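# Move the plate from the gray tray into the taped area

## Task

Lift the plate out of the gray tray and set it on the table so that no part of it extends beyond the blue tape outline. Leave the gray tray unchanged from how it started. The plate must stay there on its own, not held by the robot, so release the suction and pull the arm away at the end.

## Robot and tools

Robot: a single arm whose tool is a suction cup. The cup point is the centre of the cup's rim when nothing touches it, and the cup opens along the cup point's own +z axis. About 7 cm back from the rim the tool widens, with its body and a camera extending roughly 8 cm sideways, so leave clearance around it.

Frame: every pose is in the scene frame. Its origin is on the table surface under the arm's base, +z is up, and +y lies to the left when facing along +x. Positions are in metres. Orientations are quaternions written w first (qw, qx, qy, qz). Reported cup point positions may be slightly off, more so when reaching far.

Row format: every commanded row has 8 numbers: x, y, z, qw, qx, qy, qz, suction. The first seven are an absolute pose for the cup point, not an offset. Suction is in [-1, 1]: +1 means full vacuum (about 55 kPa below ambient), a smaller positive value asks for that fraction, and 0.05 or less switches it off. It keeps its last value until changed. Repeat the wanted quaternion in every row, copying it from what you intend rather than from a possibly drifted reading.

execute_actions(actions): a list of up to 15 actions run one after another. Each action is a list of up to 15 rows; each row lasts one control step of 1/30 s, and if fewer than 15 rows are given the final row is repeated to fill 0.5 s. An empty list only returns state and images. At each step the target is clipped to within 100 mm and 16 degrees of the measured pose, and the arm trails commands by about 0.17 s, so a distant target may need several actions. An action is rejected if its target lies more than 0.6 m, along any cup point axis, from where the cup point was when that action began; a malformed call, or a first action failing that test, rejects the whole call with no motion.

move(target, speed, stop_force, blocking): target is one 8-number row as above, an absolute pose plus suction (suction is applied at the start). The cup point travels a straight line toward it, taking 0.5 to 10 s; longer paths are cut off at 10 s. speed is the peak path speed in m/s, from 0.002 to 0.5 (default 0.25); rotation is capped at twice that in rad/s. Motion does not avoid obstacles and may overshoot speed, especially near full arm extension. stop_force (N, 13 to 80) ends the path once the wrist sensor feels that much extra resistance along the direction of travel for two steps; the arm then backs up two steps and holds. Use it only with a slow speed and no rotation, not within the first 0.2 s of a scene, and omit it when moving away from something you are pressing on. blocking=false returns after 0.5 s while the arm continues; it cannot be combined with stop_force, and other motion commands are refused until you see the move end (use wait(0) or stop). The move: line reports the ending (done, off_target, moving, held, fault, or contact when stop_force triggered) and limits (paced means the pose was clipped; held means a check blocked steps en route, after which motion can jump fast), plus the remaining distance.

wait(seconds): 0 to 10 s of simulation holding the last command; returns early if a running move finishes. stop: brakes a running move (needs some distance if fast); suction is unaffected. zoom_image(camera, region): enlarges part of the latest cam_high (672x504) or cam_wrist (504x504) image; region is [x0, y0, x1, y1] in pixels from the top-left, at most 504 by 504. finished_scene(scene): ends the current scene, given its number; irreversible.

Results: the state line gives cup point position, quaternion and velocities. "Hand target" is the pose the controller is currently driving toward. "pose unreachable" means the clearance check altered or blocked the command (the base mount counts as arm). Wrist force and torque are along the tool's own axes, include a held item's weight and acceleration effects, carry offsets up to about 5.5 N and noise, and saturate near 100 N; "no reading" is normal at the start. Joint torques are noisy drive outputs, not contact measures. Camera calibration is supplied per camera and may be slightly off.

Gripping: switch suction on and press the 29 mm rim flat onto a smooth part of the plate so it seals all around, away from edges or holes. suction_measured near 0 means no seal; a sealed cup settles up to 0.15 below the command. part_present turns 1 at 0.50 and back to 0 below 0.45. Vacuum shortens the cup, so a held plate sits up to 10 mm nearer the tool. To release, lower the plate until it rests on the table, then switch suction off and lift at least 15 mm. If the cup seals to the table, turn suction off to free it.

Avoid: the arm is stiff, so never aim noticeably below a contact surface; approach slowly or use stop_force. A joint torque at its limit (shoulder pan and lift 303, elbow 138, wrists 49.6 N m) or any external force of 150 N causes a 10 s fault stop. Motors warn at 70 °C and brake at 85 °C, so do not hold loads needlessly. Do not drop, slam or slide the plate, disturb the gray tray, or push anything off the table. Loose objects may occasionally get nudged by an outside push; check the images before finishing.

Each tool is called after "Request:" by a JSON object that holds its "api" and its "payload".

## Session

Request:
{"api": "execute_actions", "payload": {"actions": []}}

Scene clock: 0.00 s.
end_effector_position=(+0.6295, -0.0039, +0.2607) suction_measured=0.00 part_present=0 end_effector_quat_wxyz=(+0.001, +0.003, +1.000, +0.002) end_effector_velocity=(+0.000, -0.000, -0.000) end_effector_angular_velocity=(+0.001, +0.001, -0.001)
Joint positions: [-0.279 -1.556  2.144 -2.16  -1.569  2.862]
Joint velocities: [-0.001  0.001  0.     0.     0.001  0.   ]
Joint torques (N m, as the arm reports them, + toward a larger angle): no reading
Wrist force (N, on the end effector, along its own x y z axes, offset not removed): no reading
Wrist torque (N m, same axes, about the end effector's origin, offset not removed): no reading
Hand target: +0.629, -0.004, +0.261; +0.001, +0.003, +1.000, +0.002
camera_calibration (this result's frames):
cam_wrist: T_world_to_cam=[[-0.175458, -0.984469, -0.00588084, 0.11327], [-0.932164, 0.164208, 0.322655, 0.509403], [-0.316678, 0.0620942, -0.946499, 0.542377], [0, 0, 0, 1]] pos_world=[0.66648, -0.00581541, 0.349664]

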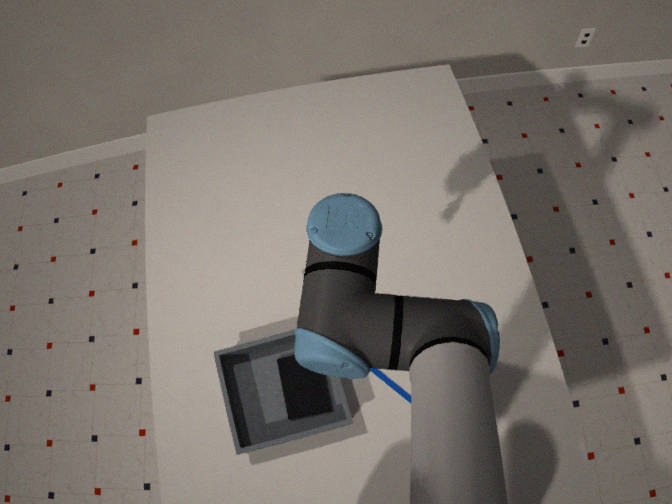

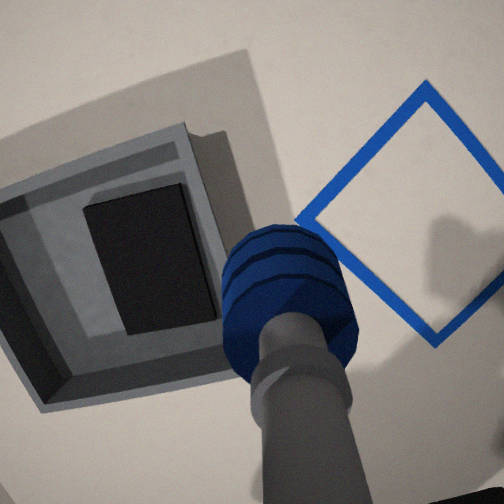

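Request:
{"api": "move", "payload": {"target": [0.555,0.118,0.13,0,0,1,0,0]}}

Request:
{"api": "move", "payload": {"target": [0.555,0.118,0.04,0,0,1,0,0]}}

Request:
{"api": "move", "payload": {"target": [0.555,0.118,-0.005,0,0,1,0,1], "speed": 0.015, "stop_force": 15}}

Request:
{"api": "move", "payload": {"target": [0.555,0.124,0.14,0,0,1,0,1], "speed": 0.15}}

Scene clock: 3.60 s.
end_effector_position=(+0.5548, +0.1179, +0.1301) suction_measured=0.00 part_present=0 end_effector_quat_wxyz=(-0.000, -0.000, +1.000, +0.000) end_effector_velocity=(-0.000, +0.001, -0.001) end_effector_angular_velocity=(+0.000, -0.001, -0.001)
Joint positions: [-0.094 -1.471  2.362 -2.462 -1.573  3.041]
Joint velocities: [ 0.002  0.002  0.001 -0.004  0.     0.003]
Joint torques (N m, as the arm reports them, + toward a larger angle): [ 12.11 -28.53 -19.22  -7.83  -1.97   2.72]
Wrist force (N, on the end effector, along its own x y z axes, offset not removed): [0.1 3.0 2.0]
Wrist torque (N m, same axes, about the end effector's origin, offset not removed): [0.63 -0.14 -0.08]
Hand target: +0.555, +0.118, +0.130; -0.000, +0.000, +1.000, +0.000
Off the commanded pose: 0.000 m, 0 deg.
move: done
camera_calibration (this result's frames):
cam_wrist: T_world_to_cam=[[-0.169317, -0.98556, -0.00194335, 0.215429], [-0.932417, 0.159548, 0.324258, 0.462377], [-0.319265, 0.0567143, -0.945967, 0.389616], [0, 0, 0, 1]] pos_world=[0.591995, 0.11645, 0.219053]

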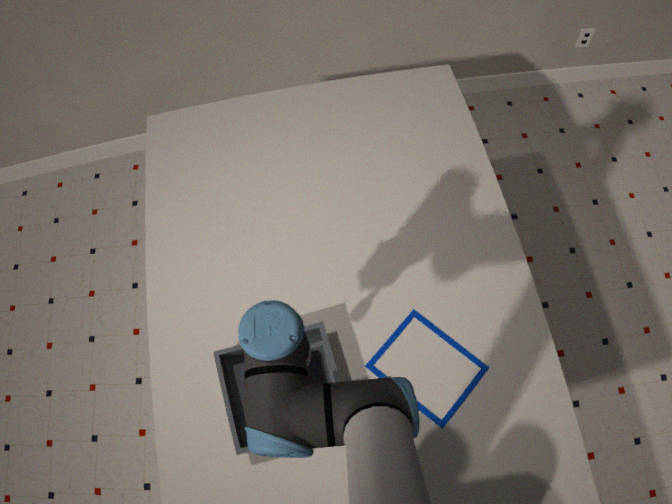

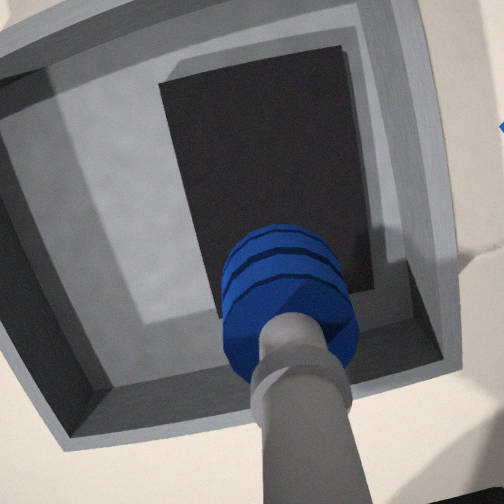

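Scene clock: 4.57 s.
end_effector_position=(+0.5550, +0.1179, +0.0401) suction_measured=0.00 part_present=0 end_effector_quat_wxyz=(-0.000, +0.000, +1.000, +0.000) end_effector_velocity=(+0.000, +0.000, -0.002) end_effector_angular_velocity=(+0.000, +0.000, -0.001)
Joint positions: [-0.094 -1.29   2.407 -2.688 -1.574  3.041]
Joint velocities: [ 0.     0.004  0.    -0.004  0.     0.001]
Joint torques (N m, as the arm reports them, + toward a larger angle): [ 12.31 -35.96 -15.8   -7.49  -2.19   2.58]
Wrist force (N, on the end effector, along its own x y z axes, offset not removed): [0.0 5.3 6.7]
Wrist torque (N m, same axes, about the end effector's origin, offset not removed): [1.07 -0.18 -0.06]
Hand target: +0.555, +0.118, +0.040; -0.000, -0.000, +1.000, +0.000
Off the commanded pose: 0.000 m, 0 deg.
move: done
camera_calibration (this result's frames):
cam_wrist: T_world_to_cam=[[-0.169436, -0.98554, -0.00162255, 0.215428], [-0.932455, 0.159776, 0.324035, 0.491728], [-0.31909, 0.056416, -0.946044, 0.304467], [0, 0, 0, 1]] pos_world=[0.592168, 0.11657, 0.129052]

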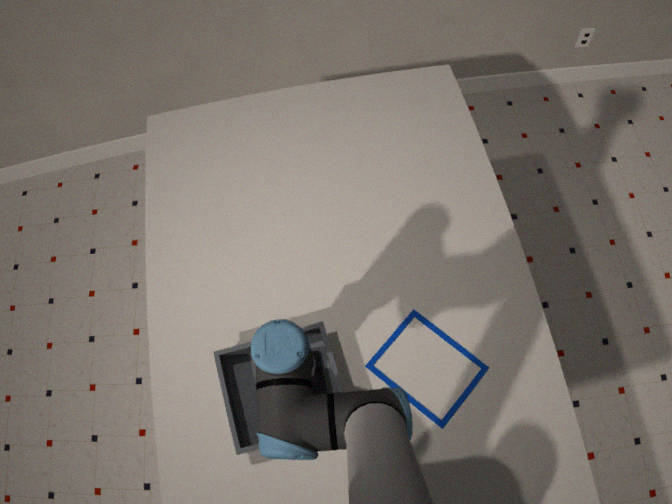

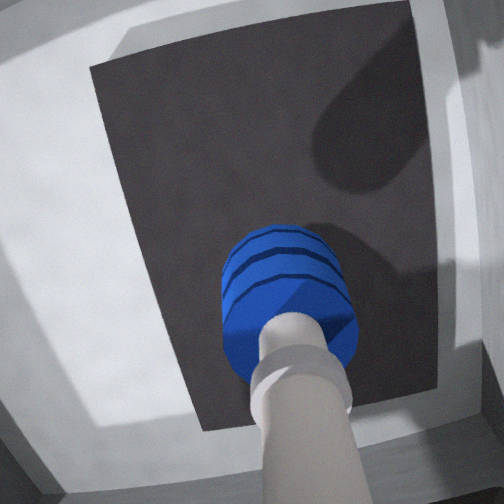

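Scene clock: 7.40 s.
end_effector_position=(+0.5549, +0.1180, +0.0033) suction_measured=0.95 part_present=1 end_effector_quat_wxyz=(-0.000, +0.000, +1.000, -0.000) end_effector_velocity=(-0.001, +0.000, +0.003) end_effector_angular_velocity=(+0.001, +0.004, +0.000)
Joint positions: [-0.094 -1.208  2.416 -2.779 -1.574  3.04 ]
Joint velocities: [-0.    -0.009 -0.     0.014  0.001 -0.001]
Joint torques (N m, as the arm reports them, + toward a larger angle): [-16.16 -55.25 -11.06   1.41  -0.86  -2.68]
Wrist force (N, on the end effector, along its own x y z axes, offset not removed): [6.3 8.4 -31.7]
Wrist torque (N m, same axes, about the end effector's origin, offset not removed): [1.20 -0.33 -0.03]
Hand target: +0.555, +0.118, +0.004; -0.000, +0.000, +1.000, +0.000
Off the commanded pose: 0.008 m, 0 deg.
move: contact
camera_calibration (this result's frames):
cam_wrist: T_world_to_cam=[[-0.16935, -0.985555, -0.00157369, 0.215357], [-0.932429, 0.159704, 0.324145, 0.503586], [-0.319211, 0.0563613, -0.946006, 0.269731], [0, 0, 0, 1]] pos_world=[0.59213, 0.116619, 0.0922708]

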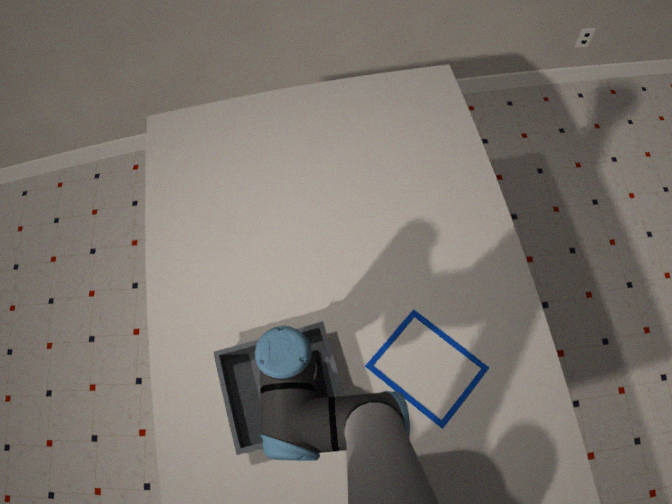

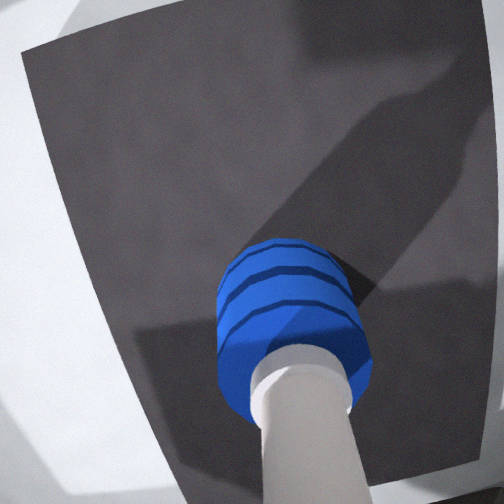

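Scene clock: 8.83 s.
end_effector_position=(+0.5550, +0.1240, +0.1399) suction_measured=0.99 part_present=1 end_effector_quat_wxyz=(+0.000, +0.000, +1.000, +0.000) end_effector_velocity=(+0.000, +0.001, +0.002) end_effector_angular_velocity=(-0.001, -0.000, +0.002)
Joint positions: [-0.082 -1.486  2.353 -2.438 -1.574  3.052]
Joint velocities: [ 0.001 -0.003 -0.001  0.004 -0.001 -0.   ]
Joint torques (N m, as the arm reports them, + toward a larger angle): [ 14.33 -60.04 -39.56  -0.9    3.05   2.66]
Wrist force (N, on the end effector, along its own x y z axes, offset not removed): [5.0 1.8 0.2]
Wrist torque (N m, same axes, about the end effector's origin, offset not removed): [0.59 -0.77 -0.10]
Hand target: +0.555, +0.124, +0.140; -0.000, -0.000, +1.000, +0.000
Off the commanded pose: 0.000 m, 0 deg.
move: done
camera_calibration (this result's frames):
cam_wrist: T_world_to_cam=[[-0.169341, -0.985556, -0.00164005, 0.221516], [-0.932494, 0.159685, 0.323968, 0.458502], [-0.319027, 0.0563904, -0.946066, 0.398472], [0, 0, 0, 1]] pos_world=[0.592186, 0.122631, 0.228804]

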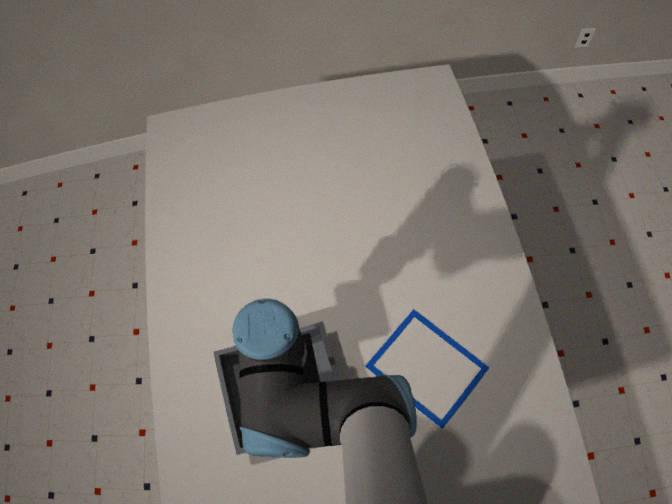

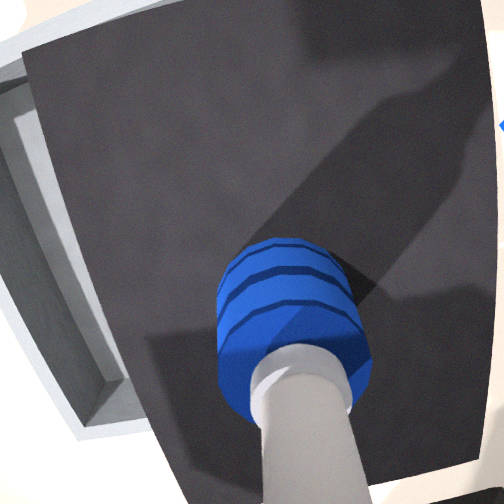

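Request:
{"api": "move", "payload": {"target": [0.537,-0.155,0.13,0,-0.309,0.951,0,1]}}

Request:
{"api": "move", "payload": {"target": [0.537,-0.155,0.01,0,-0.309,0.951,0,1], "speed": 0.18}}

Request:
{"api": "move", "payload": {"target": [0.537,-0.155,-0.015,0,-0.309,0.951,0,1], "speed": 0.01, "stop_force": 15}}

Request:
{"api": "execute_actions", "payload": {"actions": [[[0.537,-0.155,0.001,0,-0.309,0.951,0,0]]]}}

Request:
{"api": "move", "payload": {"target": [0.537,-0.155,0.2,0,-0.309,0.951,0,0]}}

Scene clock: 11.17 s.
end_effector_position=(+0.5376, -0.1551, +0.1300) suction_measured=0.99 part_present=1 end_effector_quat_wxyz=(+0.000, -0.309, +0.951, -0.001) end_effector_velocity=(-0.000, -0.002, -0.001) end_effector_angular_velocity=(+0.000, +0.001, +0.005)
Joint positions: [-0.588 -1.485  2.377 -2.465 -1.574  1.918]
Joint velocities: [-0.003  0.002 -0.001  0.    -0.001 -0.007]
Joint torques (N m, as the arm reports them, + toward a larger angle): [-13.7  -22.49 -39.72  -7.38   2.48  -3.48]
Wrist force (N, on the end effector, along its own x y z axes, offset not removed): [0.2 7.3 6.1]
Wrist torque (N m, same axes, about the end effector's origin, offset not removed): [1.24 -0.32 -0.08]
Hand target: +0.538, -0.155, +0.130; +0.000, -0.309, +0.951, -0.001
Off the commanded pose: 0.001 m, 0 deg.
move: done
camera_calibration (this result's frames):
cam_wrist: T_world_to_cam=[[0.441885, -0.897072, -0.000455107, -0.371559], [-0.848592, -0.418169, 0.324077, 0.355283], [-0.290911, -0.142818, -0.946031, 0.353315], [0, 0, 0, 1]] pos_world=[0.56846, -0.134287, 0.218939]

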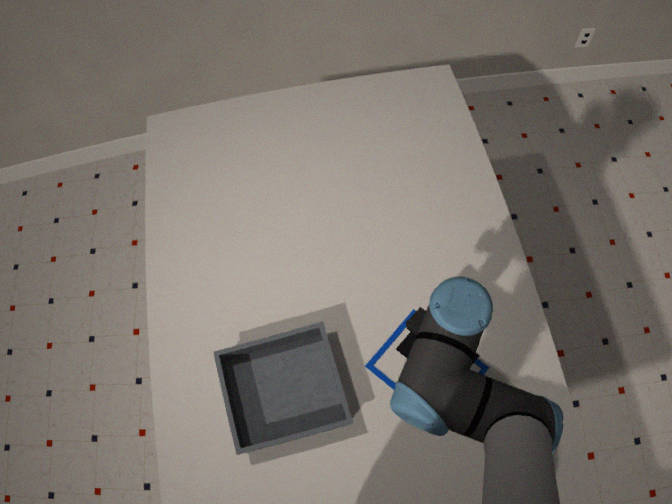

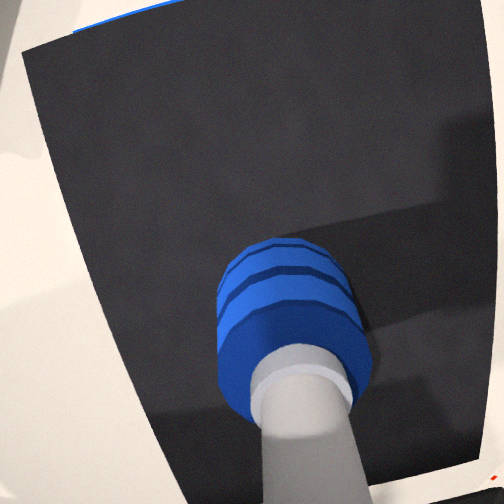

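Scene clock: 12.37 s.
end_effector_position=(+0.5369, -0.1550, +0.0101) suction_measured=0.99 part_present=1 end_effector_quat_wxyz=(-0.000, -0.309, +0.951, +0.000) end_effector_velocity=(+0.001, +0.000, -0.002) end_effector_angular_velocity=(-0.000, -0.001, +0.000)
Joint positions: [-0.59  -1.233  2.431 -2.77  -1.573  1.916]
Joint velocities: [ 0.001  0.005  0.    -0.006  0.     0.001]
Joint torques (N m, as the arm reports them, + toward a larger angle): [ 14.12 -34.49 -23.69  -8.21   2.81   2.4 ]
Wrist force (N, on the end effector, along its own x y z axes, offset not removed): [-0.7 5.8 3.9]
Wrist torque (N m, same axes, about the end effector's origin, offset not removed): [0.93 -0.15 -0.24]
Hand target: +0.537, -0.155, +0.010; -0.000, -0.309, +0.951, -0.000
Off the commanded pose: 0.000 m, 0 deg.
move: done
camera_calibration (this result's frames):
cam_wrist: T_world_to_cam=[[0.442162, -0.896933, -0.00179111, -0.371297], [-0.848276, -0.418822, 0.324062, 0.393297], [-0.291412, -0.141769, -0.946034, 0.240121], [0, 0, 0, 1]] pos_world=[0.567772, -0.134266, 0.0990453]

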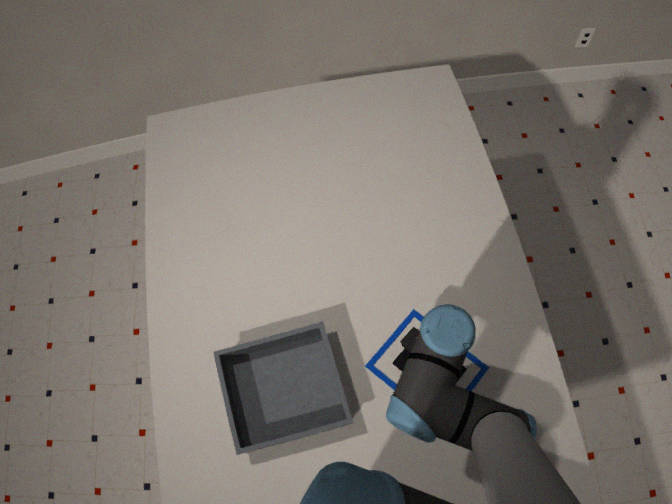

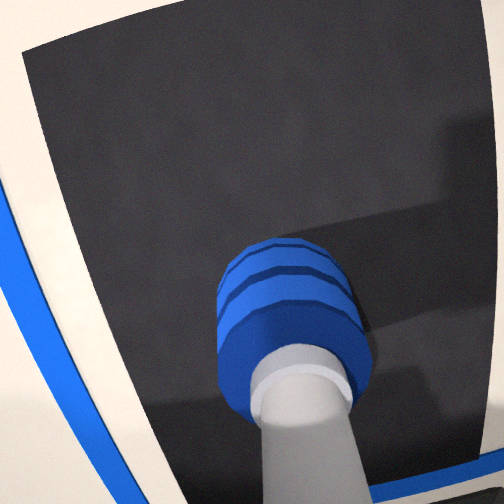

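Scene clock: 13.73 s.
end_effector_position=(+0.5369, -0.1550, +0.0002) suction_measured=0.99 part_present=1 end_effector_quat_wxyz=(-0.000, -0.309, +0.951, +0.000) end_effector_velocity=(-0.001, +0.000, +0.002) end_effector_angular_velocity=(+0.002, +0.003, -0.001)
Joint positions: [-0.59  -1.21   2.433 -2.795 -1.573  1.916]
Joint velocities: [-0.001 -0.006  0.     0.01   0.    -0.001]
Joint torques (N m, as the arm reports them, + toward a larger angle): [  6.23 -50.04   0.08   3.7    2.87  -2.41]
Wrist force (N, on the end effector, along its own x y z axes, offset not removed): [0.2 3.0 -31.3]
Wrist torque (N m, same axes, about the end effector's origin, offset not removed): [0.50 -0.33 -0.35]
Hand target: +0.537, -0.155, +0.000; -0.000, -0.309, +0.951, +0.000
Off the commanded pose: 0.015 m, 0 deg.
move: contact
camera_calibration (this result's frames):
cam_wrist: T_world_to_cam=[[0.442208, -0.896911, -0.00169644, -0.371385], [-0.848284, -0.418847, 0.324008, 0.396582], [-0.291317, -0.14184, -0.946053, 0.230694], [0, 0, 0, 1]] pos_world=[0.567849, -0.13427, 0.089123]

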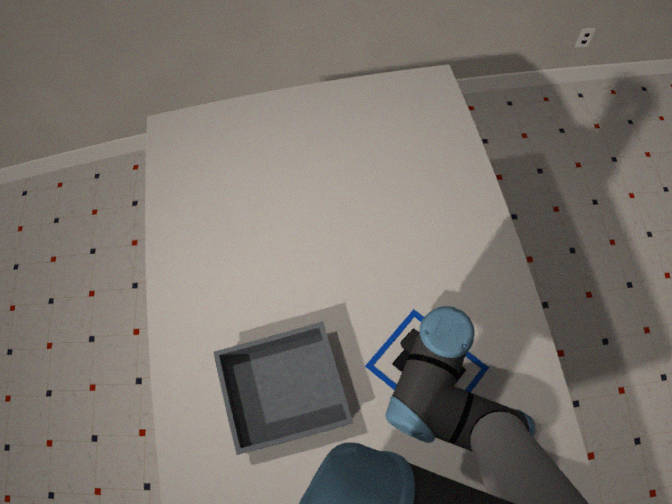

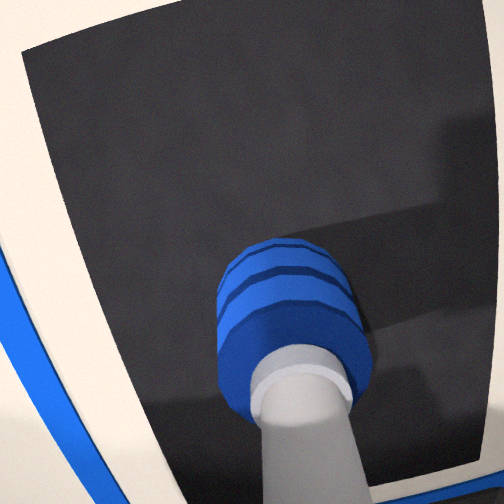

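Scene clock: 14.23 s.
end_effector_position=(+0.5369, -0.1550, +0.0009) suction_measured=0.00 part_present=0 end_effector_quat_wxyz=(-0.000, -0.309, +0.951, +0.000) end_effector_velocity=(+0.001, -0.001, +0.001) end_effector_angular_velocity=(-0.002, -0.002, -0.000)
Joint positions: [-0.59  -1.212  2.433 -2.793 -1.573  1.916]
Joint velocities: [-0.001 -0.001 -0.001 -0.001 -0.001 -0.   ]
Joint torques (N m, as the arm reports them, + toward a larger angle): [ 12.4  -64.46 -25.99   0.24   2.59  -1.59]
Wrist force (N, on the end effector, along its own x y z axes, offset not removed): [-5.2 7.9 -6.8]
Wrist torque (N m, same axes, about the end effector's origin, offset not removed): [1.13 0.50 0.08]
Hand target: +0.537, -0.155, +0.001; +0.000, -0.309, +0.951, +0.000
Off the commanded pose: 0.000 m, 0 deg.
camera_calibration (this result's frames):
cam_wrist: T_world_to_cam=[[0.442281, -0.896875, -0.00177358, -0.371341], [-0.848229, -0.418932, 0.324042, 0.396303], [-0.291368, -0.141813, -0.946041, 0.231435], [0, 0, 0, 1]] pos_world=[0.567825, -0.134202, 0.0898696]

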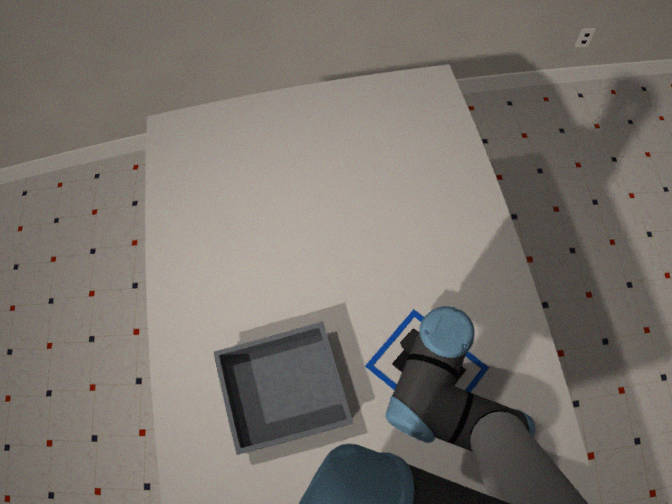

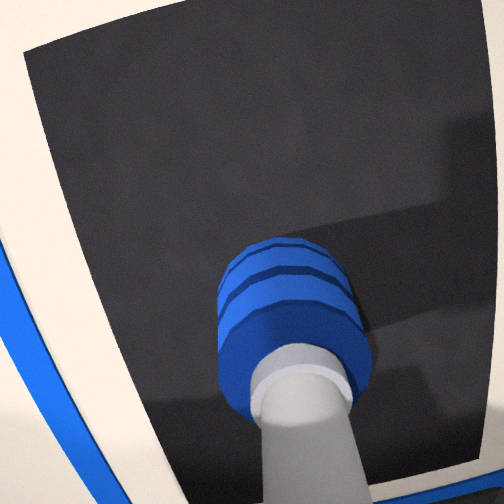

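Scene clock: 15.60 s.
end_effector_position=(+0.5370, -0.1549, +0.1999) suction_measured=0.00 part_present=0 end_effector_quat_wxyz=(+0.000, -0.309, +0.951, +0.000) end_effector_velocity=(+0.000, -0.001, +0.002) end_effector_angular_velocity=(-0.001, -0.001, -0.002)
Joint positions: [-0.589 -1.601  2.321 -2.292 -1.573  1.917]
Joint velocities: [-0.002 -0.002 -0.002  0.002 -0.    -0.   ]
Joint torques (N m, as the arm reports them, + toward a larger angle): [-18.54 -51.61 -44.63   0.04  -1.04  -2.81]
Wrist force (N, on the end effector, along its own x y z axes, offset not removed): [-0.7 4.8 1.5]
Wrist torque (N m, same axes, about the end effector's origin, offset not removed): [0.90 -0.07 -0.45]
Hand target: +0.537, -0.155, +0.200; +0.000, -0.309, +0.951, +0.000
Off the commanded pose: 0.000 m, 0 deg.
move: done
camera_calibration (this result's frames):
cam_wrist: T_world_to_cam=[[0.442388, -0.896823, -0.00161578, -0.371099], [-0.848243, -0.419008, 0.323907, 0.331975], [-0.291165, -0.141922, -0.946087, 0.419541], [0, 0, 0, 1]] pos_world=[0.567921, -0.134168, 0.288794]

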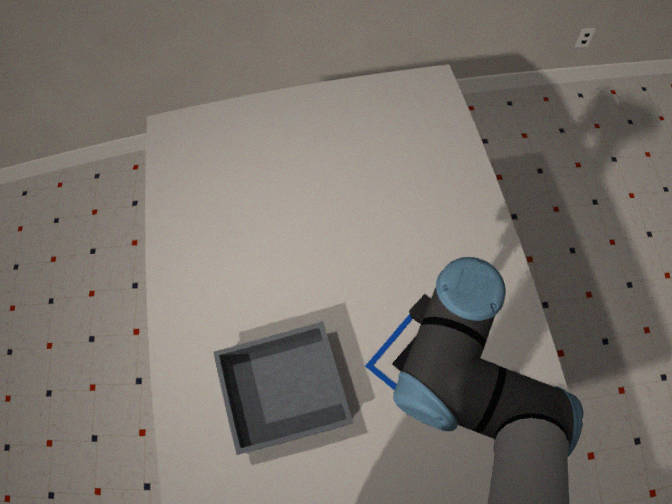

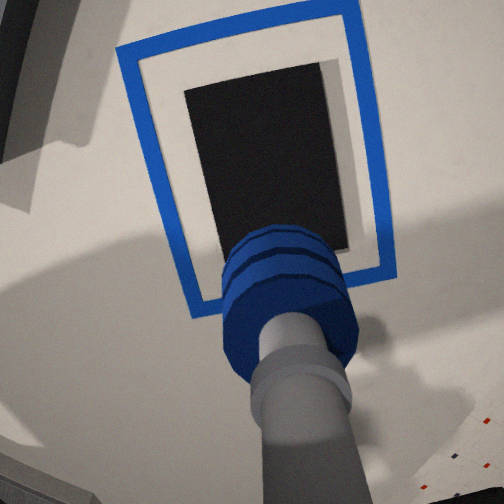

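Request:
{"api": "finished_scene", "payload": {"scene": 2}}

The scene is finished: the task was done.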